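## Task

Leave the pill organiser resting flat on its base on the table with Saturday's lid standing upright or swung past upright and every other lid latched closed; this must hold with no help from the robot, which must release and back away at the end.

## Robot and tools

Robot: two arms, left_arm and right_arm, each with a two-finger parallel gripper. Bases in the scene frame: left_arm at (+0.011, +0.254, 0) m, quat_wxyz (+1.000, 0, 0, -0.031); right_arm at (-0.046, -0.362, 0) m, quat_wxyz (+0.997, 0, 0, -0.071). Scene frame: origin on the table top midway between the arms, +z up, +x out over the table, left_arm on the +y side. The names left and right do not mean image sides. Joint ranges (rad), base to gripper: waist -2.618 to 3.054, shoulder 0.000 to 3.142, elbow 0.000 to 3.142, wrist pitch -1.571 to 1.571, wrist yaw -1.571 to 1.571, wrist roll -2.094 to 2.094.

Gripper frame: fingers point along the gripper's +z and close along its y. end_effector_position is the point between the pads, about 1 cm behind the fingertips. A wrist camera is mounted on each gripper and takes up space near it.

Row format (shared by execute_actions and move): 16 numbers, always all 16 even if one arm is idle. First left_arm: x, y, z, qw, qx, qy, qz, opening; then right_arm the same 8. x, y, z are an absolute target in metres for that gripper's end_effector_position, and qw..qz an absolute target orientation (w first), both in the scene frame. Opening runs -1 (closed) to +1 (fully open, 0.094 m); it is a commanded finger opening, not an offset. To hold an orientation steady, repeat the same quaternion every row rather than copying a drifted reported value.

execute_actions(actions): list of actions; each action is up to 15 rows, one row per 1/30 s control step; a short action repeats its last row until 15 steps pass. An empty list just returns state and images. A target more than 0.6 m from the gripper's current position along any of its own axes gets the action refused for both arms; a malformed action, or a first action failing that check against the last reported state, refuses the whole call.

move(target, speed, blocking): target is one 16-number row of absolute poses; each gripper travels a straight line there, both finishing together, lasting 0.5 to 10 s (cut off at 10 s). speed in m/s, 0.002 to 0.5, default 0.25; turning up to twice that in rad/s. Grippers can lag, stray and overshoot speed, especially with a near-straight arm. No collision avoidance between arms or objects. Faster contact and targets deeper past contact push harder. blocking=false returns after 0.5 s while motion continues; use wait or stop before new moves or actions. Result adds a move: line with the ending (done, off_target, moving, held, fault) and limits (paced = pose clipped; held = steps blocked, after which the arm may jump fast), plus each gripper's distance to its target.

wait(seconds): 0 to 10; lets time run with the last commands held. stop(): brakes the running move; needs stopping distance; fingers continue. zoom_image(camera, region): region [x0, y0, x1, y1] in pixels of that camera's latest image, at most 504 by 504. Cameras: cam_head_left and cam_head_right (896x504), cam_left_wrist and cam_right_wrist (504x504, fisheye). read_manual(section) gives only licence text. finished_scene(scene) ends scene 1 or 2 irreversibly and reports success; the next scene's task arrives in that result.

Control behaviour: each step the command is clipped to within 70 mm and 16 degrees of the measured pose; damped IK favours position over orientation. After an action the arm only continues up to its last clipped pose, so large moves need several actions. Friction can leave the gripper up to about 31 mm short; tiny commands may not move it. Elbows never fully straighten.

Results: state line left_arm: … | right_arm: … gives each gripper's position and quaternion (reported position may be off, more at long reach). Hand target lines show where each gripper is being driven. pose unreachable means the clearance check altered or blocked that arm's command. grip_measured is finger opening on the command scale (can be off by about 1 mm); the last joint value is the opening in metres. To hold something, command about 0.03 below grip_measured; pad force limit about 50 to 62 N, less for parts under about 2 mm thick. FAULT and OVER-TEMPERATURE FAULT lines report arm stops; MOTOR HOT warns from 75 °C, 90 °C stops the arm 10 s, 100 °C drops it. Camera calibration lines (K, distortion, T_world_to_cam) map scene points to pixels and are updated when they change.

Avoid: knocking anything off the table, arms colliding or pressing each other, slams, hard pushes, drops and slips, and leaving the organiser tipped or held. Loose objects may get brief outside nudges. An arm meant to stay still should be sent its same full pose and opening every call. The simulation keeps running while you compose replies. End by releasing, moving clear, then calling finished_scene.

Each tool is called after "Request:" as name([rows], argument=value, ...), one row to a line, values as JSON.

## Session

Request:
execute_actions(actions=[])

Scene clock: 0.00 s.
left_arm: end_effector_position=(+0.1794, +0.1848, +0.1171) grip_measured=+1.000 end_effector_quat_wxyz=(+0.010, +0.749, +0.663, +0.010) | right_arm: end_effector_position=(+0.3275, -0.2868, +0.2263) grip_measured=+1.000 end_effector_quat_wxyz=(+0.294, -0.462, +0.611, -0.572)
Joint positions: left_arm=[-0.339  1.197  0.971 -1.32  -0.009  1.292  0.094] | right_arm=[ 0.734  1.345  0.737  0.275  1.015 -1.458  0.094]
Joint velocities: left_arm=[ 0.007  0.002 -0.007  0.007 -0.022  0.022  0.   ] | right_arm=[-0.002 -0.002 -0.002 -0.007  0.022 -0.081  0.   ]
Hand target (left_arm): +0.179, +0.185, +0.117; +0.010, +0.749, +0.663, +0.010
Hand target (right_arm): +0.327, -0.287, +0.226; +0.294, -0.462, +0.611, -0.572
camera_calibration (this result's frames):
cam_left_wrist: T_world_to_cam=[[-0.994642, -0.103111, -0.00748449, 0.190323], [-0.0914054, 0.843282, 0.529641, -0.168356], [-0.0483002, 0.527487, -0.848189, 0.142939], [0, 0, 0, 1]] pos_world=[0.180819, 0.0861977, 0.211832]
cam_right_wrist: T_world_to_cam=[[0.14447, -0.194372, 0.970231, -0.320657], [-0.751793, -0.659093, -0.0200959, 0.10702], [0.643378, -0.72651, -0.241346, -0.276103], [0, 0, 0, 1]] pos_world=[0.30442, -0.192382, 0.246626]

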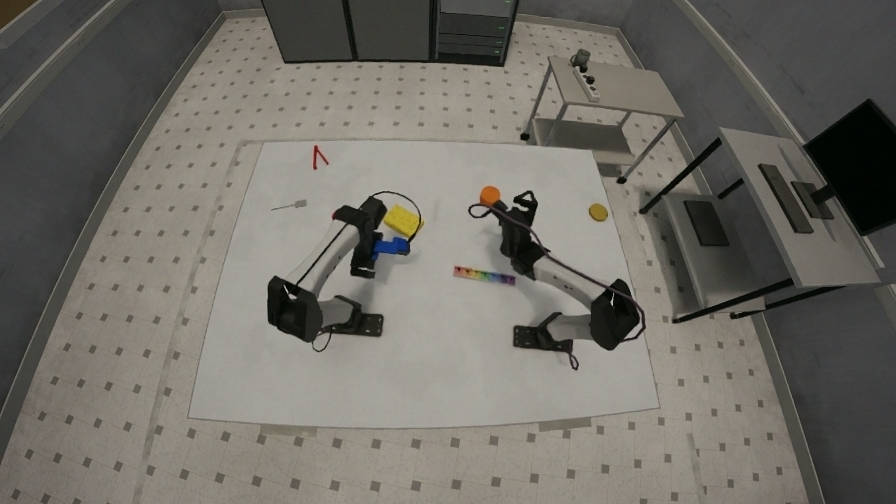

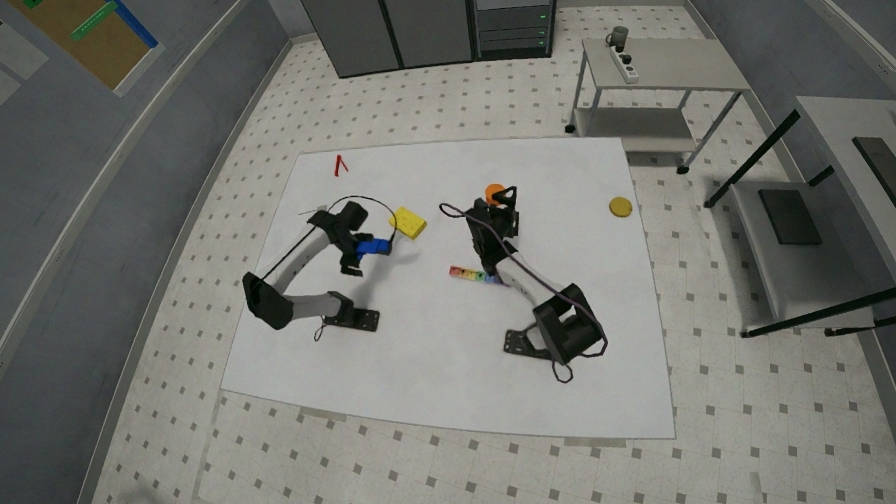

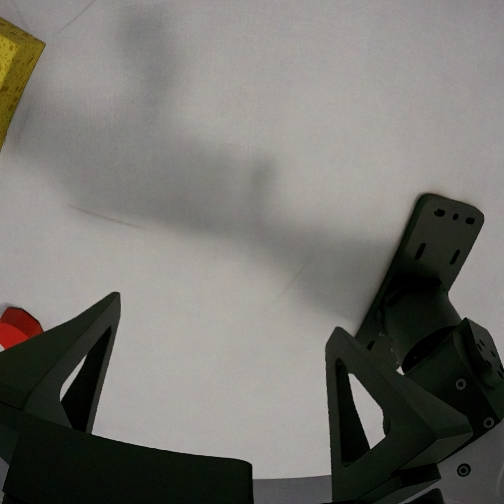

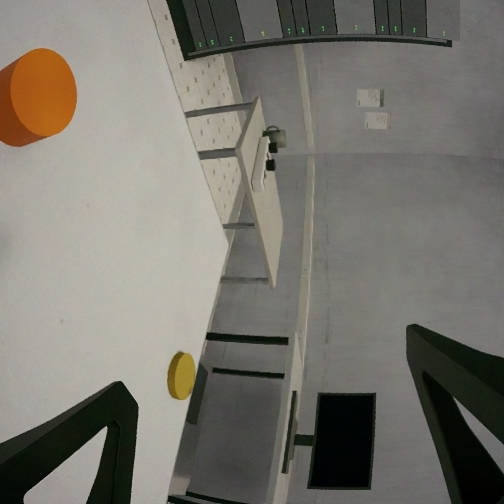

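Request:
move(target=[0.19,-0.13,0.15,0.137,0.753,0.621,-0.167,1, 0.30,-0.45,0.25,0.294,-0.462,0.611,-0.572,-1])

Scene clock: 4.53 s.
left_arm: end_effector_position=(+0.1875, -0.1216, +0.1492) grip_measured=+1.000 end_effector_quat_wxyz=(+0.128, +0.752, +0.625, -0.166) | right_arm: end_effector_position=(+0.3028, -0.4490, +0.2635) grip_measured=-0.992 end_effector_quat_wxyz=(+0.306, -0.453, +0.603, -0.581)
Joint positions: left_arm=[-0.951  1.829  1.62  -1.051  0.292  0.695  0.094] | right_arm=[ 0.071  0.978  0.601  0.229  0.367 -1.677  0.   ]
Joint velocities: left_arm=[ 0.002 -0.007  0.017  0.007 -0.066 -0.066  0.   ] | right_arm=[-0.002 -0.007  0.012  0.022 -0.022 -0.037  0.   ]
Hand target (left_arm): +0.187, -0.131, +0.153; +0.138, +0.752, +0.621, -0.174
Hand target (right_arm): +0.298, -0.452, +0.252; +0.294, -0.462, +0.608, -0.575
Off the commanded pose (left_arm): 0.009 m, 1 deg.
Off the commanded pose (right_arm): 0.014 m, 2 deg.
move: off_target (right_arm)
camera_calibration (this result's frames):
cam_left_wrist: T_world_to_cam=[[-0.992177, -0.0122867, 0.124235, 0.157994], [0.00656341, 0.988635, 0.150192, 0.129738], [-0.124669, 0.149832, -0.98082, 0.320344], [0, 0, 0, 1]] pos_world=[0.195843, -0.174321, 0.275085]
cam_right_wrist: T_world_to_cam=[[0.108839, -0.190578, 0.97562, -0.373686], [-0.748437, -0.661626, -0.0457475, -0.0130835], [0.654214, -0.725211, -0.214646, -0.378819], [0, 0, 0, 1]] pos_world=[0.278708, -0.354596, 0.282664]

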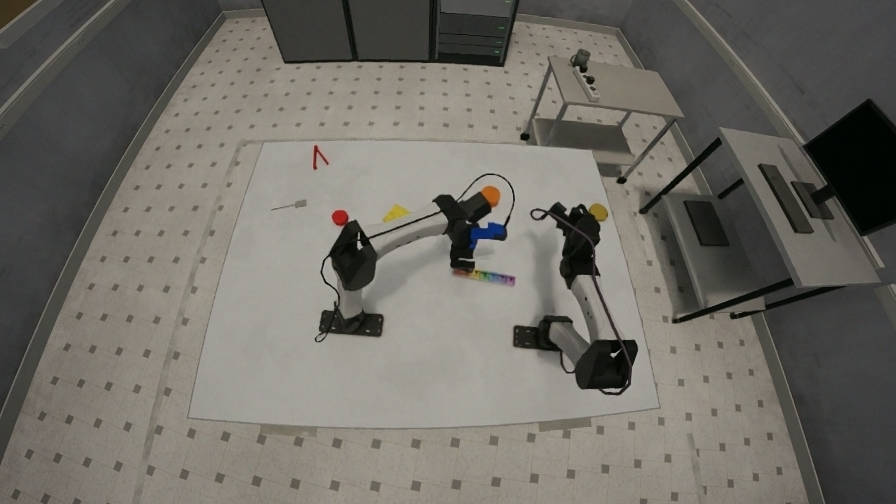

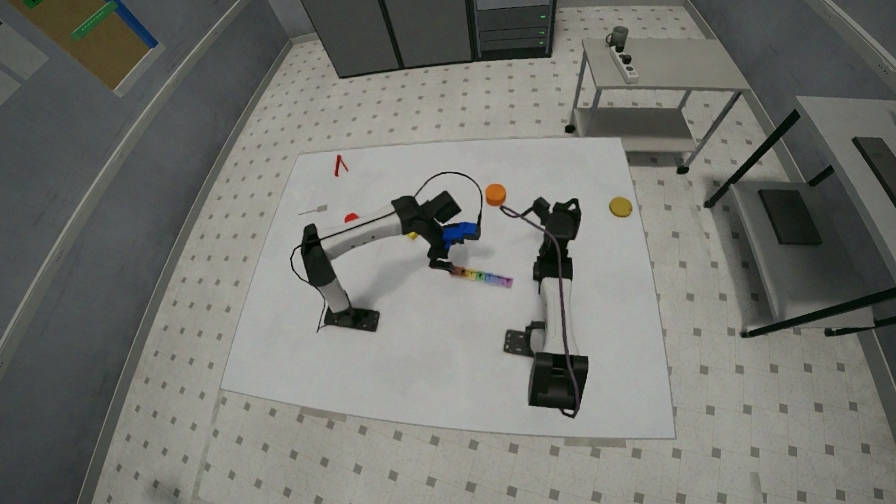

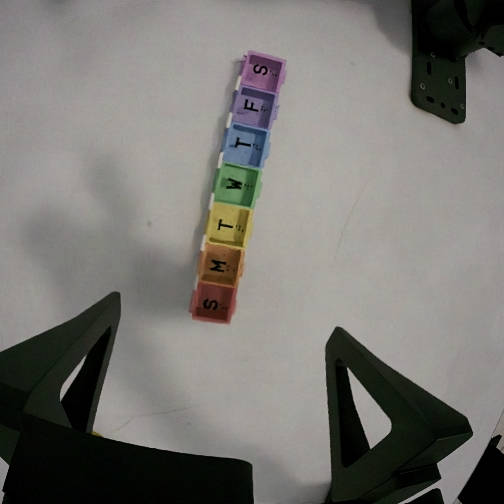

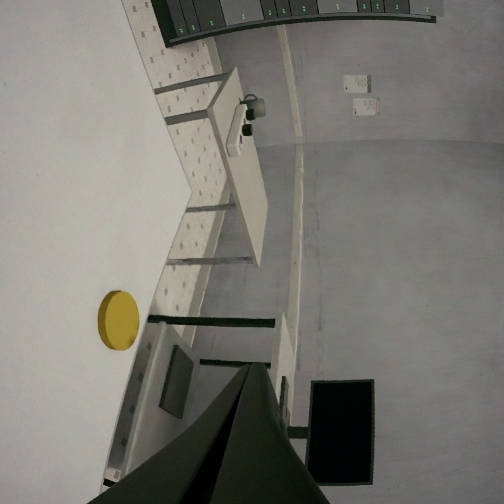

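Request:
move(target=[0.167,-0.24,0.06,0.137,0.753,0.621,-0.167,0.6, 0.30,-0.45,0.25,0.294,-0.462,0.611,-0.572,-1], speed=0.15)

Scene clock: 8.50 s.
left_arm: end_effector_position=(+0.1654, -0.2323, +0.0562) grip_measured=+0.602 end_effector_quat_wxyz=(+0.122, +0.753, +0.624, -0.167) | right_arm: end_effector_position=(+0.3030, -0.4486, +0.2634) grip_measured=-0.992 end_effector_quat_wxyz=(+0.306, -0.454, +0.603, -0.581)
Joint positions: left_arm=[-1.121  2.218  1.816 -0.826  0.243  0.533  0.075] | right_arm=[ 0.071  0.978  0.601  0.228  0.364 -1.677  0.   ]
Joint velocities: left_arm=[ 0.002 -0.007 -0.012  0.037 -0.007 -0.051 -0.   ] | right_arm=[-0.007  0.002 -0.012 -0.037 -0.007 -0.125 -0.001]
Hand target (left_arm): +0.167, -0.241, +0.061; +0.137, +0.753, +0.621, -0.169
Hand target (right_arm): +0.300, -0.450, +0.250; +0.294, -0.462, +0.611, -0.572
Off the commanded pose (left_arm): 0.009 m, 2 deg.
Off the commanded pose (right_arm): 0.014 m, 2 deg.
move: off_target (right_arm)
camera_calibration (this result's frames):
cam_left_wrist: T_world_to_cam=[[-0.991179, -0.00713572, 0.132341, 0.146773], [0.0140474, 0.987268, 0.158442, 0.251221], [-0.131787, 0.158903, -0.978459, 0.246113], [0, 0, 0, 1]] pos_world=[0.174384, -0.286083, 0.181583]
cam_right_wrist: T_world_to_cam=[[0.11002, -0.190022, 0.975596, -0.373618], [-0.746648, -0.663691, -0.0450694, -0.0143255], [0.656058, -0.723468, -0.214899, -0.378369], [0, 0, 0, 1]] pos_world=[0.278641, -0.354241, 0.282543]

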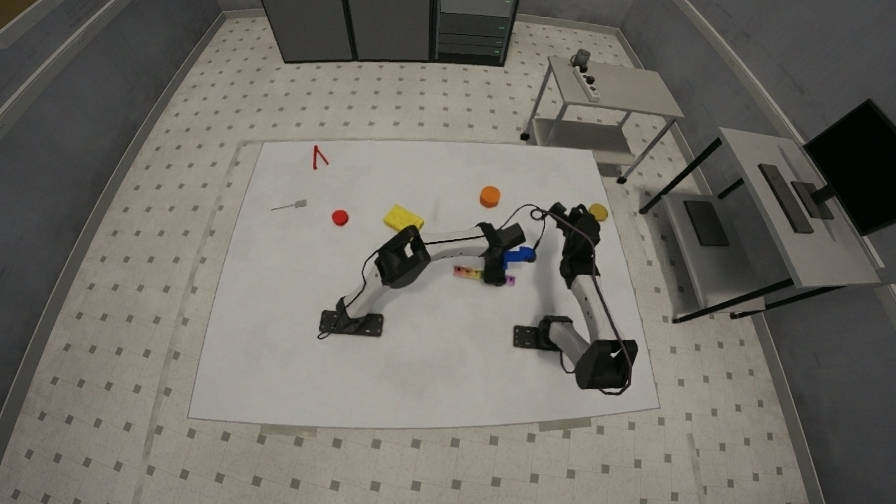

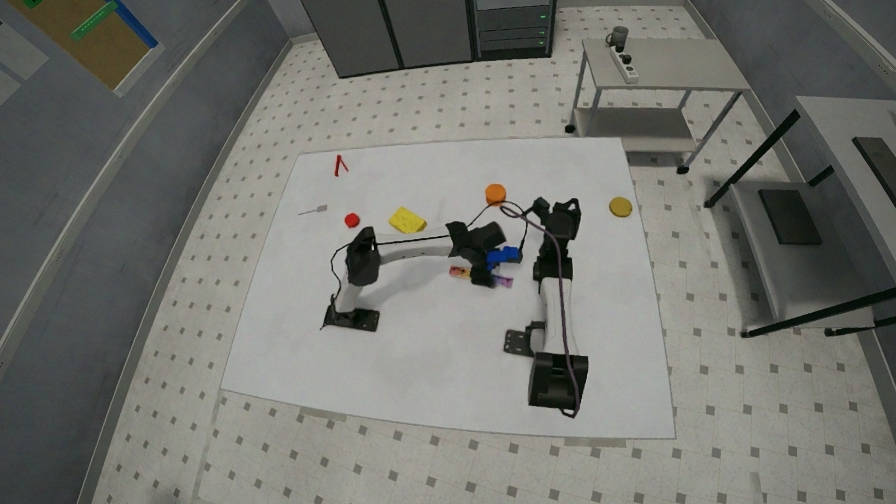

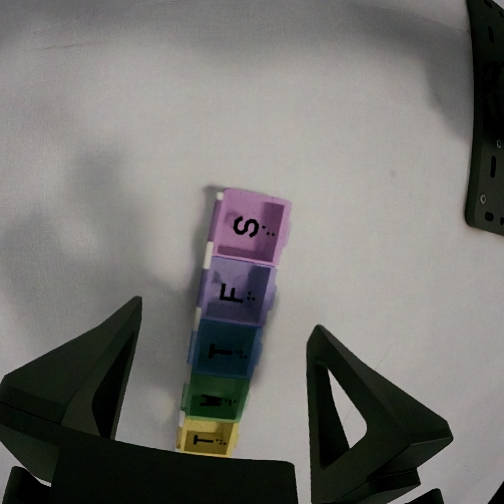

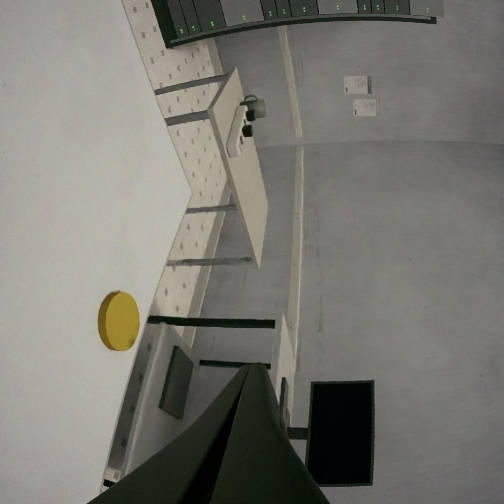

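Request:
move(target=[0.165,-0.234,0.024,0.125,0.753,0.624,-0.167,0.6, 0.30,-0.45,0.25,0.294,-0.462,0.611,-0.572,-1], speed=0.05)

Request:
move(target=[0.165,-0.234,0.024,0.125,0.753,0.624,-0.167,-0.5, 0.30,-0.45,0.25,0.294,-0.462,0.611,-0.572,-1])

Scene clock: 10.83 s.
left_arm: end_effector_position=(+0.1657, -0.2329, +0.0291) grip_measured=+0.602 end_effector_quat_wxyz=(+0.123, +0.753, +0.624, -0.167) | right_arm: end_effector_position=(+0.3030, -0.4486, +0.2634) grip_measured=-0.992 end_effector_quat_wxyz=(+0.306, -0.454, +0.603, -0.581)
Joint positions: left_arm=[-1.121  2.243  1.744 -0.728  0.243  0.532  0.075] | right_arm=[ 0.071  0.978  0.601  0.228  0.364 -1.677  0.   ]
Joint velocities: left_arm=[-0.012  0.002  0.017  0.007 -0.007 -0.007  0.   ] | right_arm=[ 0.002 -0.002 -0.002 -0.095 -0.022  0.037 -0.   ]
Hand target (left_arm): +0.165, -0.234, +0.024; +0.125, +0.753, +0.624, -0.167
Hand target (right_arm): +0.300, -0.450, +0.250; +0.294, -0.462, +0.611, -0.572
Off the commanded pose (left_arm): 0.005 m, 0 deg.
Off the commanded pose (right_arm): 0.014 m, 2 deg.
move: off_target (right_arm)
camera_calibration (this result's frames):
cam_left_wrist: T_world_to_cam=[[-0.991329, -0.00760988, 0.131183, 0.150629], [0.0130455, 0.98769, 0.155877, 0.256464], [-0.130755, 0.156237, -0.979027, 0.21889], [0, 0, 0, 1]] pos_world=[0.174598, -0.28636, 0.154562]
cam_right_wrist: T_world_to_cam=[[0.11002, -0.190022, 0.975596, -0.373618], [-0.746648, -0.663691, -0.0450694, -0.0143255], [0.656058, -0.723468, -0.214899, -0.378369], [0, 0, 0, 1]] pos_world=[0.278641, -0.354241, 0.282543]

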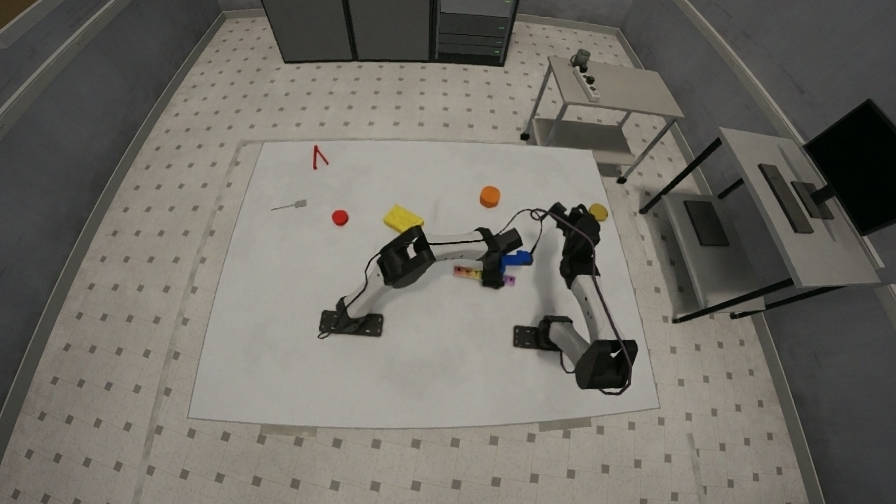

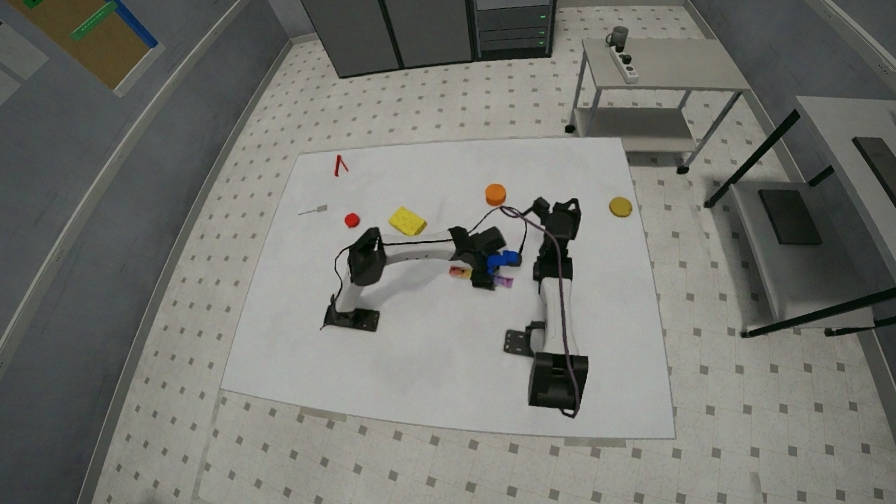

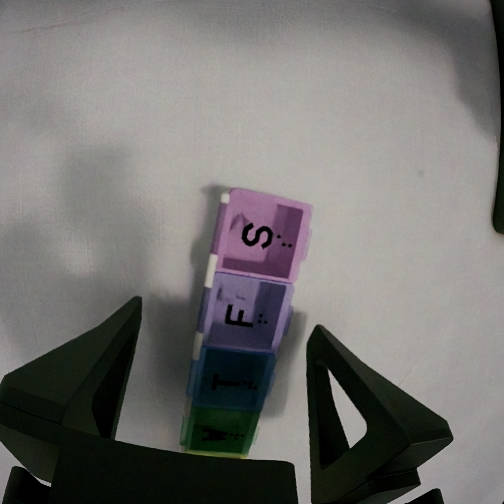

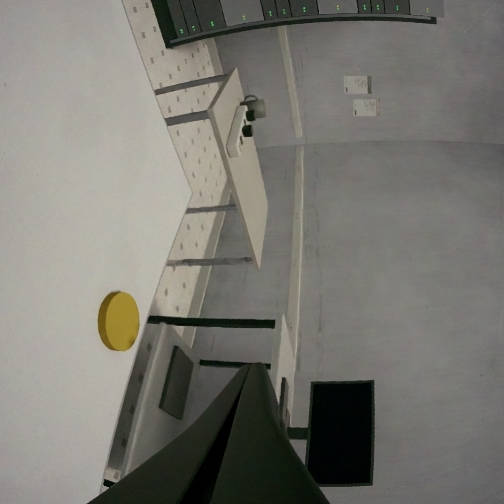

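Scene clock: 11.53 s.
left_arm: end_effector_position=(+0.1657, -0.2329, +0.0290) grip_measured=-0.307 end_effector_quat_wxyz=(+0.123, +0.753, +0.624, -0.167) | right_arm: end_effector_position=(+0.3030, -0.4486, +0.2634) grip_measured=-0.992 end_effector_quat_wxyz=(+0.306, -0.454, +0.603, -0.581)
Joint positions: left_arm=[-1.121  2.243  1.744 -0.728  0.242  0.533  0.033] | right_arm=[ 0.071  0.978  0.601  0.228  0.364 -1.677  0.   ]
Joint velocities: left_arm=[ 0.002  0.017  0.002 -0.022  0.007 -0.051 -0.   ] | right_arm=[ 0.002  0.002  0.012 -0.051 -0.007 -0.022 -0.   ]
Hand target (left_arm): +0.165, -0.234, +0.024; +0.125, +0.753, +0.624, -0.167
Hand target (right_arm): +0.300, -0.450, +0.250; +0.294, -0.462, +0.611, -0.572
Off the commanded pose (left_arm): 0.005 m, 0 deg.
Off the commanded pose (right_arm): 0.014 m, 2 deg.
move: off_target (right_arm)
camera_calibration (this result's frames):
cam_left_wrist: T_world_to_cam=[[-0.991394, -0.00740496, 0.130704, 0.150764], [0.0131872, 0.987672, 0.155981, 0.256416], [-0.130248, 0.156362, -0.979074, 0.218827], [0, 0, 0, 1]] pos_world=[0.174587, -0.286355, 0.154546]
cam_right_wrist: T_world_to_cam=[[0.11002, -0.190022, 0.975596, -0.373618], [-0.746648, -0.663691, -0.0450694, -0.0143255], [0.656058, -0.723468, -0.214899, -0.378369], [0, 0, 0, 1]] pos_world=[0.278641, -0.354241, 0.282543]

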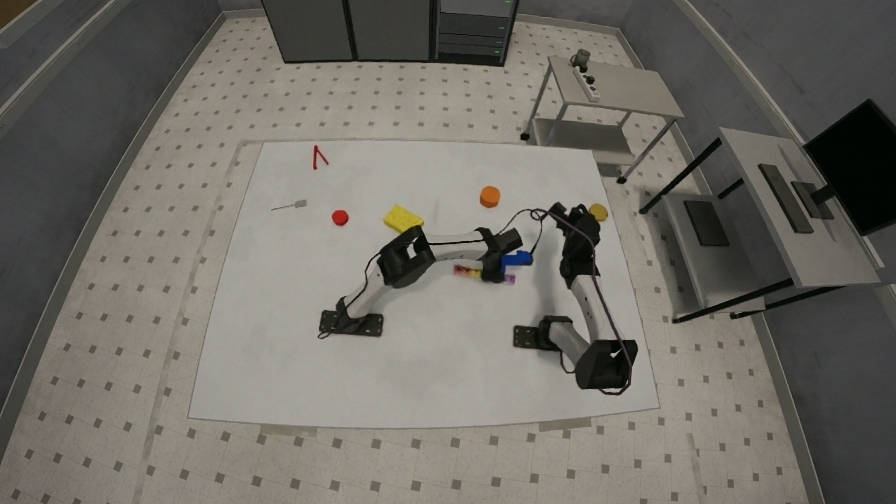

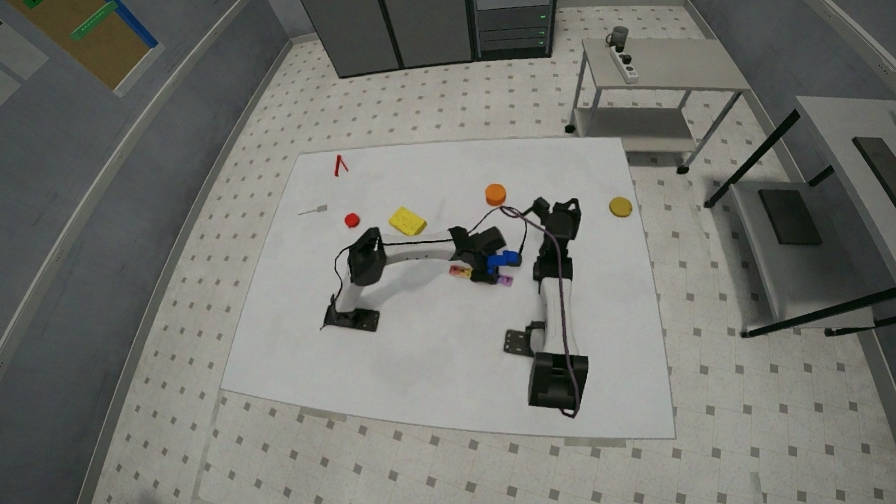

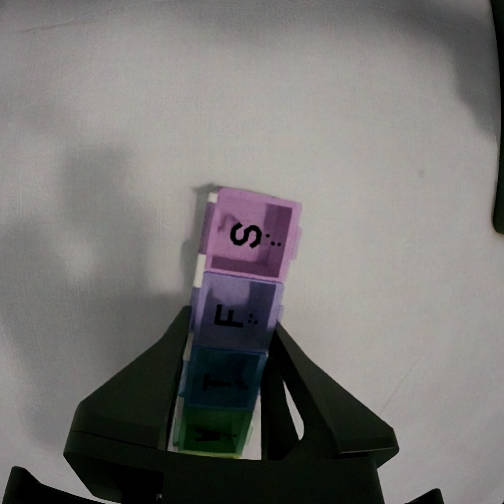

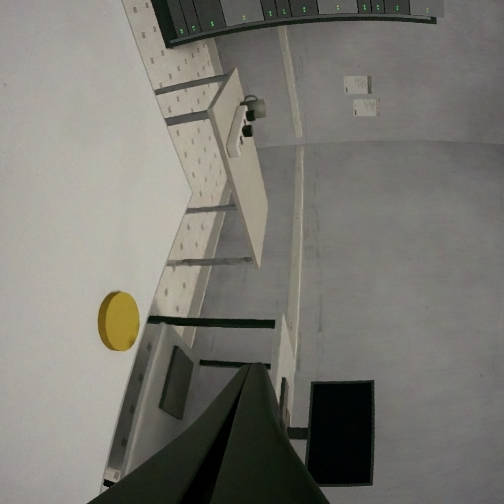

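Request:
move(target=[0.17,-0.225,0.075,0.123,0.753,0.624,-0.167,-0.5, 0.30,-0.45,0.25,0.438,-0.28,0.8416,0.1456,-1], speed=0.3)

Request:
move(target=[0.29,-0.06,0.07,0.18,0.434,0.876,-0.1026,-0.5, 0.27,-0.32,0.15,0.206,0.397,0.7934,0.412,-1], speed=0.3)

Request:
move(target=[0.29,-0.06,0.008,0.18,0.434,0.876,-0.1026,-0.5, 0.25,-0.14,0.04,0.206,0.397,0.7934,0.412,-1], speed=0.12)

Scene clock: 18.60 s.
left_arm: end_effector_position=(+0.1611, -0.2214, +0.0548) grip_measured=-0.307 end_effector_quat_wxyz=(+0.103, +0.757, +0.625, -0.160) | right_arm: end_effector_position=(+0.3007, -0.4491, +0.2501) grip_measured=-0.992 end_effector_quat_wxyz=(+0.448, -0.286, +0.835, +0.138)
Joint positions: left_arm=[-1.121  2.209  1.807 -0.87   0.242  0.542  0.033] | right_arm=[-0.493  1.527  1.433 -1.058 -0.911 -1.088  0.   ]
Joint velocities: left_arm=[-0.012 -0.002  0.007  0.11  -0.022 -0.007  0.   ] | right_arm=[ 0.022 -0.007 -0.007  0.037 -0.081 -0.022 -0.001]
Hand target (left_arm): +0.170, -0.224, +0.075; +0.123, +0.753, +0.624, -0.167
Hand target (right_arm): +0.301, -0.454, +0.248; +0.445, -0.280, +0.839, +0.145
Off the commanded pose (left_arm): 0.022 m, 3 deg.
Off the commanded pose (right_arm): 0.001 m, 2 deg.
move: off_target (left_arm)
camera_calibration (this result's frames):
cam_left_wrist: T_world_to_cam=[[-0.989557, -0.0043868, 0.144078, 0.14247], [0.0242544, 0.980218, 0.196429, 0.235467], [-0.142089, 0.197872, -0.969875, 0.252185], [0, 0, 0, 1]] pos_world=[0.171104, -0.280085, 0.177809]
cam_right_wrist: T_world_to_cam=[[0.484625, -0.843038, -0.233293, -0.464057], [-0.790315, -0.307696, -0.529836, 0.277284], [0.374889, 0.441146, -0.815382, 0.377655], [0, 0, 0, 1]] pos_world=[0.302457, -0.4725, 0.346587]

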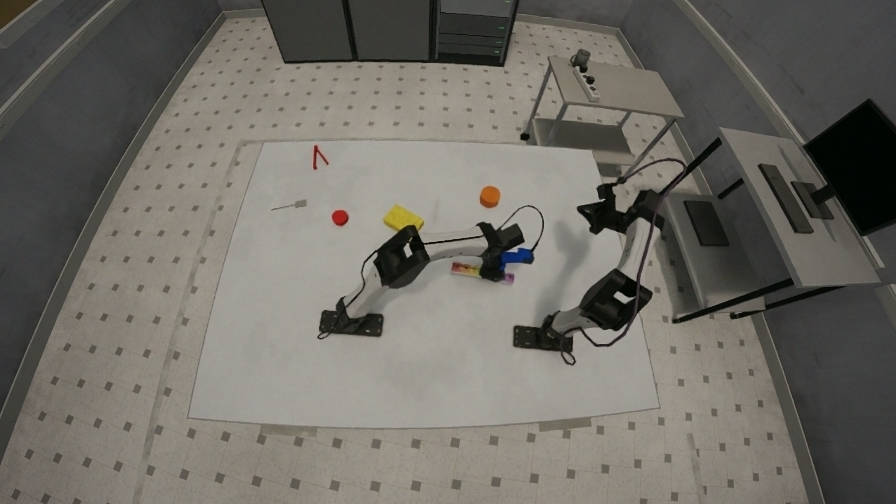

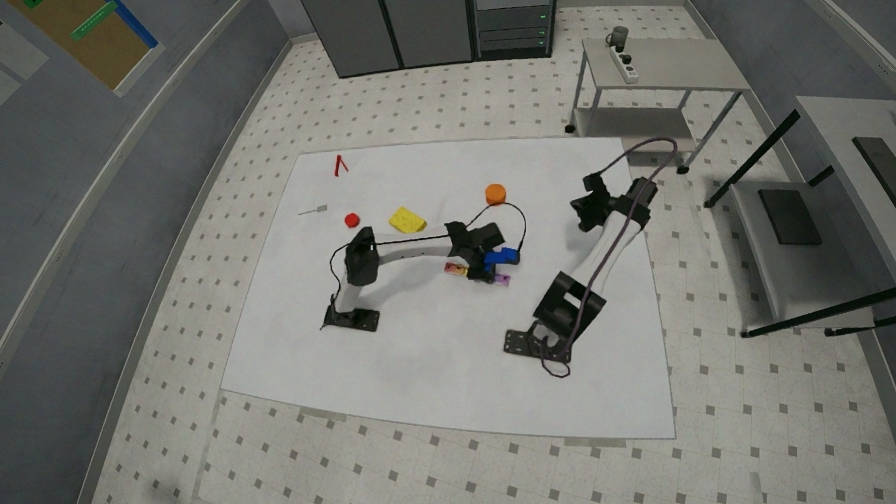

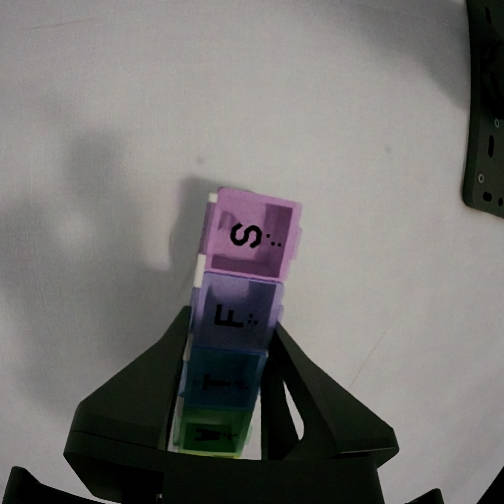

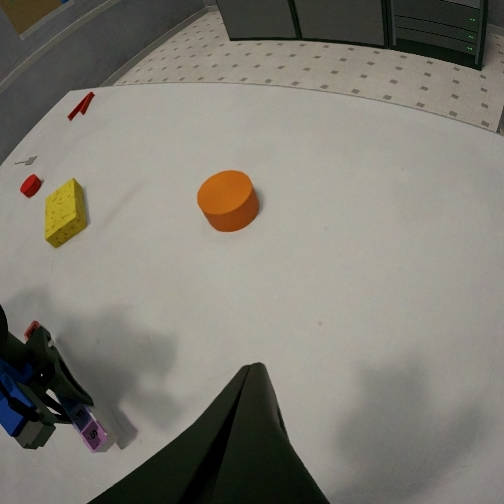

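Scene clock: 21.93 s.
left_arm: end_effector_position=(+0.2864, -0.0610, +0.0606) grip_measured=-0.307 end_effector_quat_wxyz=(+0.164, +0.443, +0.876, -0.098) | right_arm: end_effector_position=(+0.2760, -0.3208, +0.1572) grip_measured=-0.992 end_effector_quat_wxyz=(+0.209, +0.395, +0.793, +0.415)
Joint positions: left_arm=[-0.764  1.834  1.272 -0.632  0.067  0.097  0.033] | right_arm=[-0.062  1.16   0.732 -0.379 -0.665  0.994  0.   ]
Joint velocities: left_arm=[-0.002  0.002 -0.022 -0.066 -0.007 -0.095  0.001] | right_arm=[-0.002 -0.007 -0.007  0.022 -0.007  0.022  0.001]
Hand target (left_arm): +0.292, -0.060, +0.070; +0.182, +0.435, +0.876, -0.100
Hand target (right_arm): +0.271, -0.317, +0.152; +0.204, +0.397, +0.794, +0.413
Off the commanded pose (left_arm): 0.010 m, 2 deg.
Off the commanded pose (right_arm): 0.009 m, 1 deg.
move: done
camera_calibration (this result's frames):
cam_left_wrist: T_world_to_cam=[[-0.667092, -0.73407, 0.127, 0.130513], [-0.709823, 0.67806, 0.190752, 0.26622], [-0.226139, 0.0371013, -0.973388, 0.258444], [0, 0, 0, 1]] pos_world=[0.334478, -0.094296, 0.184209]
cam_right_wrist: T_world_to_cam=[[-0.574023, -0.0832143, -0.8146, 0.261788], [-0.677142, 0.6076, 0.415092, 0.361881], [0.460409, 0.789872, -0.405124, 0.278343], [0, 0, 0, 1]] pos_world=[0.267166, -0.41795, 0.175802]

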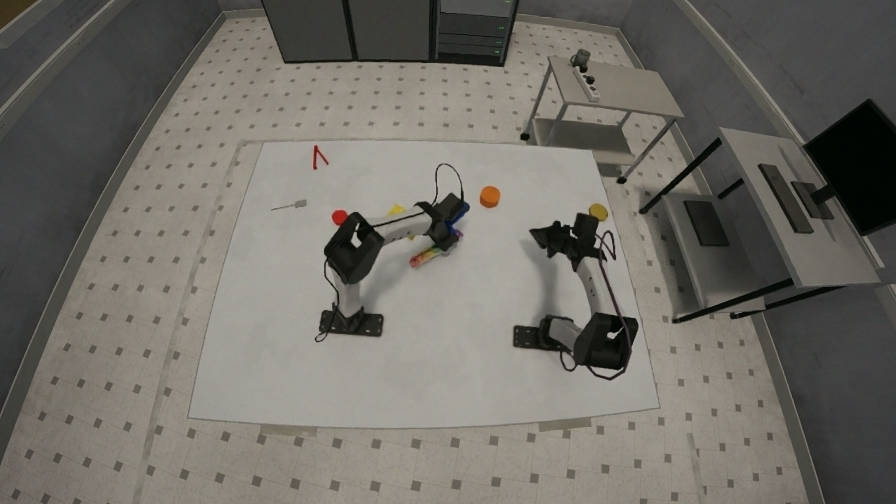

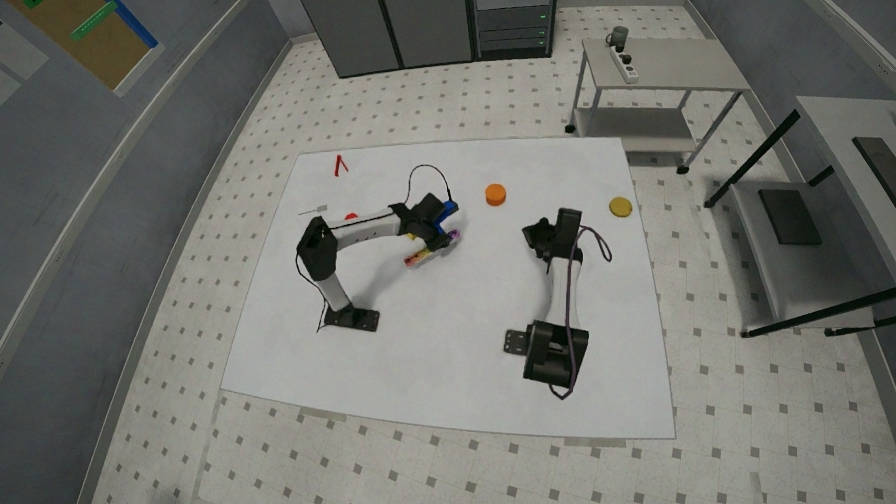

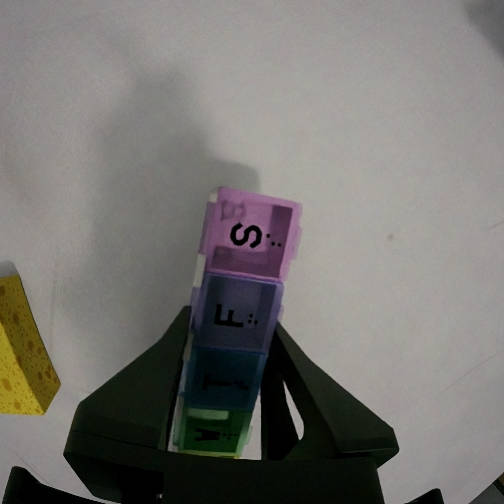

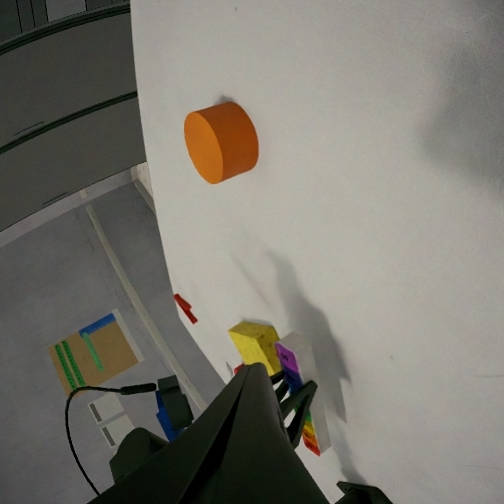

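Scene clock: 24.40 s.
left_arm: end_effector_position=(+0.2909, -0.0660, +0.0265) grip_measured=-0.307 end_effector_quat_wxyz=(+0.192, +0.438, +0.871, -0.109) | right_arm: end_effector_position=(+0.2569, -0.1356, +0.0494) grip_measured=-0.992 end_effector_quat_wxyz=(+0.209, +0.396, +0.788, +0.423)
Joint positions: left_arm=[-0.764  1.868  1.145 -0.407  0.068  0.091  0.033] | right_arm=[ 0.781  1.531  0.429  0.514 -0.007  1.573  0.   ]
Joint velocities: left_arm=[ 0.002 -0.002 -0.017  0.022 -0.051  0.051 -0.   ] | right_arm=[-0.012 -0.012 -0.002  0.007  0.037 -0.007  0.001]
Hand target (left_arm): +0.290, -0.060, +0.009; +0.180, +0.434, +0.877, -0.103
Hand target (right_arm): +0.250, -0.136, +0.039; +0.202, +0.398, +0.794, +0.413
Off the commanded pose (left_arm): 0.019 m, 2 deg.
Off the commanded pose (right_arm): 0.012 m, 1 deg.
move: off_target (left_arm, right_arm)
camera_calibration (this result's frames):
cam_left_wrist: T_world_to_cam=[[-0.668294, -0.731543, 0.135011, 0.13451], [-0.719882, 0.681722, 0.130478, 0.284054], [-0.18749, -0.00999402, -0.982216, 0.212259], [0, 0, 0, 1]] pos_world=[0.334174, -0.0931246, 0.153261]
cam_right_wrist: T_world_to_cam=[[-0.567934, -0.0676375, -0.82029, 0.179209], [-0.679001, 0.601785, 0.42049, 0.280593], [0.465198, 0.795789, -0.3877, 0.0959545], [0, 0, 0, 1]] pos_world=[0.247664, -0.233095, 0.0662179]

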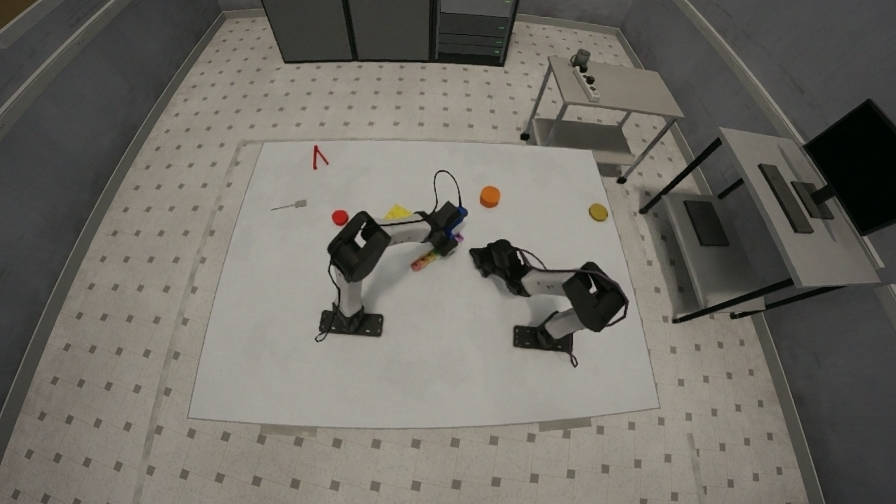

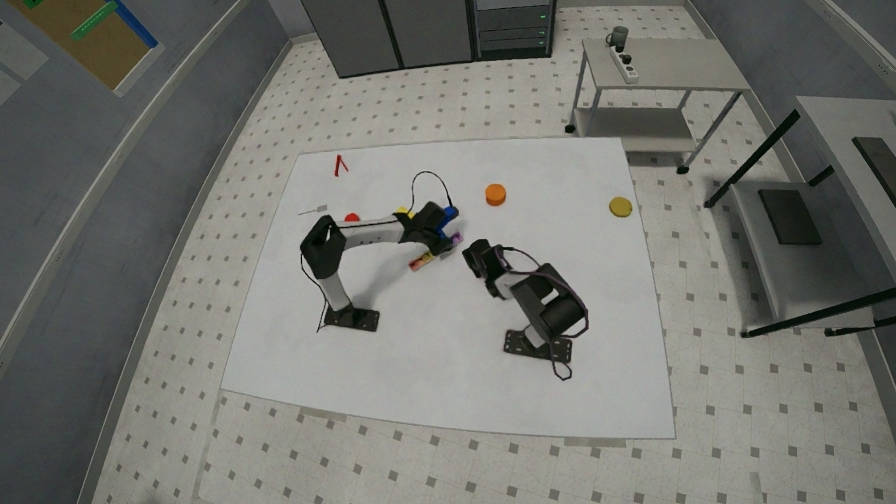

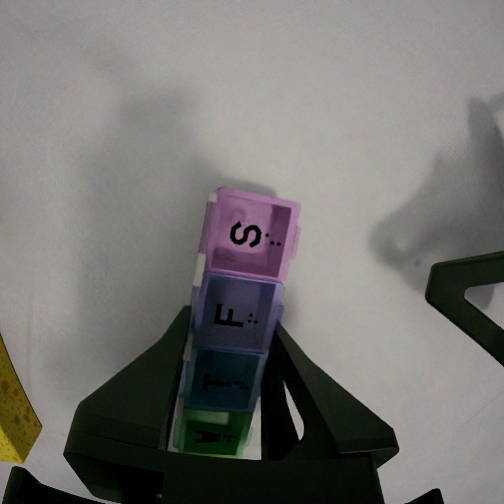

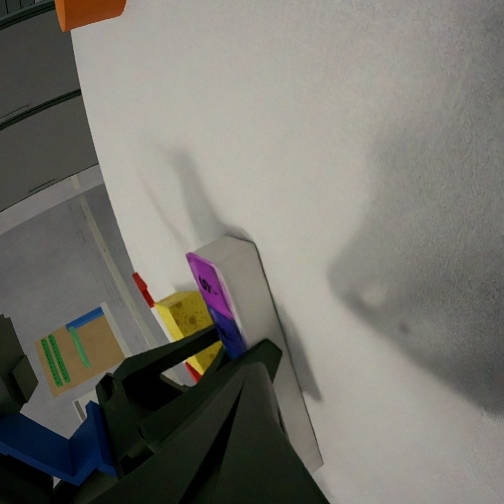

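Request:
move(target=[0.29,-0.06,0.008,0.18,0.434,0.876,-0.1026,-0.5, 0.280,-0.126,0.008,0.206,0.397,0.7934,0.412,-1], speed=0.05)

Scene clock: 26.60 s.
left_arm: end_effector_position=(+0.2908, -0.0660, +0.0265) grip_measured=-0.307 end_effector_quat_wxyz=(+0.191, +0.438, +0.871, -0.109) | right_arm: end_effector_position=(+0.2758, -0.1246, +0.0114) grip_measured=-0.992 end_effector_quat_wxyz=(+0.207, +0.395, +0.792, +0.417)
Joint positions: left_arm=[-0.764  1.868  1.145 -0.407  0.068  0.091  0.033] | right_arm=[ 0.771  1.783  0.477  0.703 -0.015  1.561  0.   ]
Joint velocities: left_arm=[ 0.012 -0.007  0.017 -0.037 -0.022 -0.022  0.   ] | right_arm=[ 0.002  0.002 -0.007 -0.066 -0.066  0.022 -0.001]
Hand target (left_arm): +0.290, -0.060, +0.008; +0.180, +0.434, +0.877, -0.103
Hand target (right_arm): +0.280, -0.127, +0.007; +0.206, +0.397, +0.794, +0.412
Off the commanded pose (left_arm): 0.019 m, 2 deg.
Off the commanded pose (right_arm): 0.006 m, 1 deg.
move: off_target (left_arm)
camera_calibration (this result's frames):
cam_left_wrist: T_world_to_cam=[[-0.668379, -0.731403, 0.135352, 0.13447], [-0.719738, 0.68187, 0.130501, 0.284014], [-0.187741, -0.0101935, -0.982166, 0.212312], [0, 0, 0, 1]] pos_world=[0.334152, -0.093145, 0.153261]
cam_right_wrist: T_world_to_cam=[[-0.575078, -0.080763, -0.814102, 0.159793], [-0.677702, 0.60445, 0.418761, 0.302837], [0.458264, 0.792538, -0.402339, 0.0652828], [0, 0, 0, 1]] pos_world=[0.26721, -0.221884, 0.0295372]

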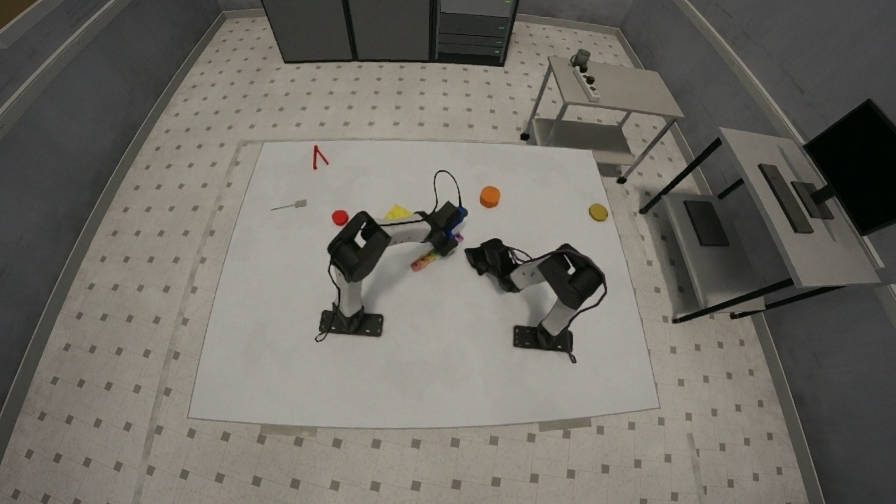

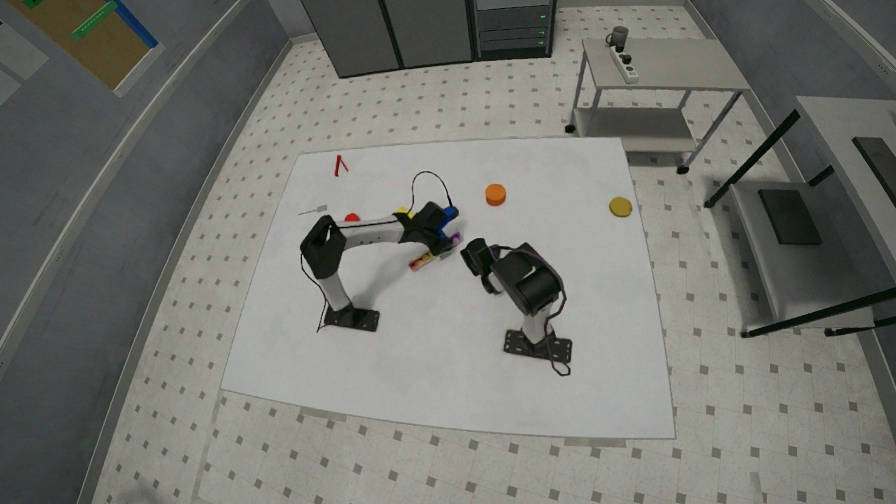

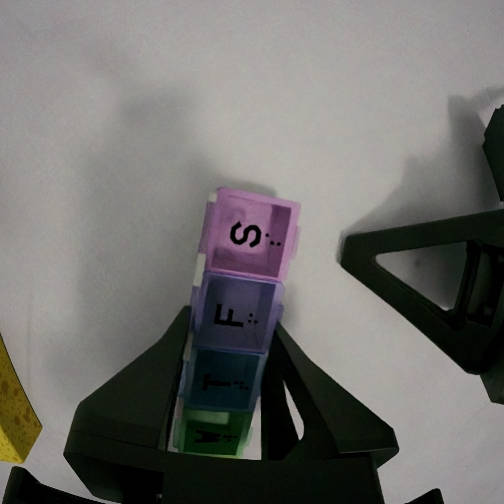

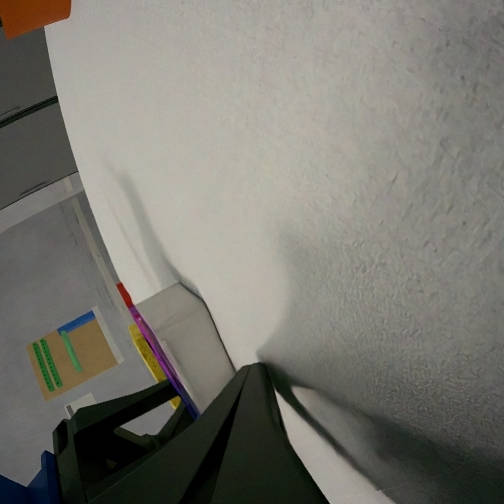

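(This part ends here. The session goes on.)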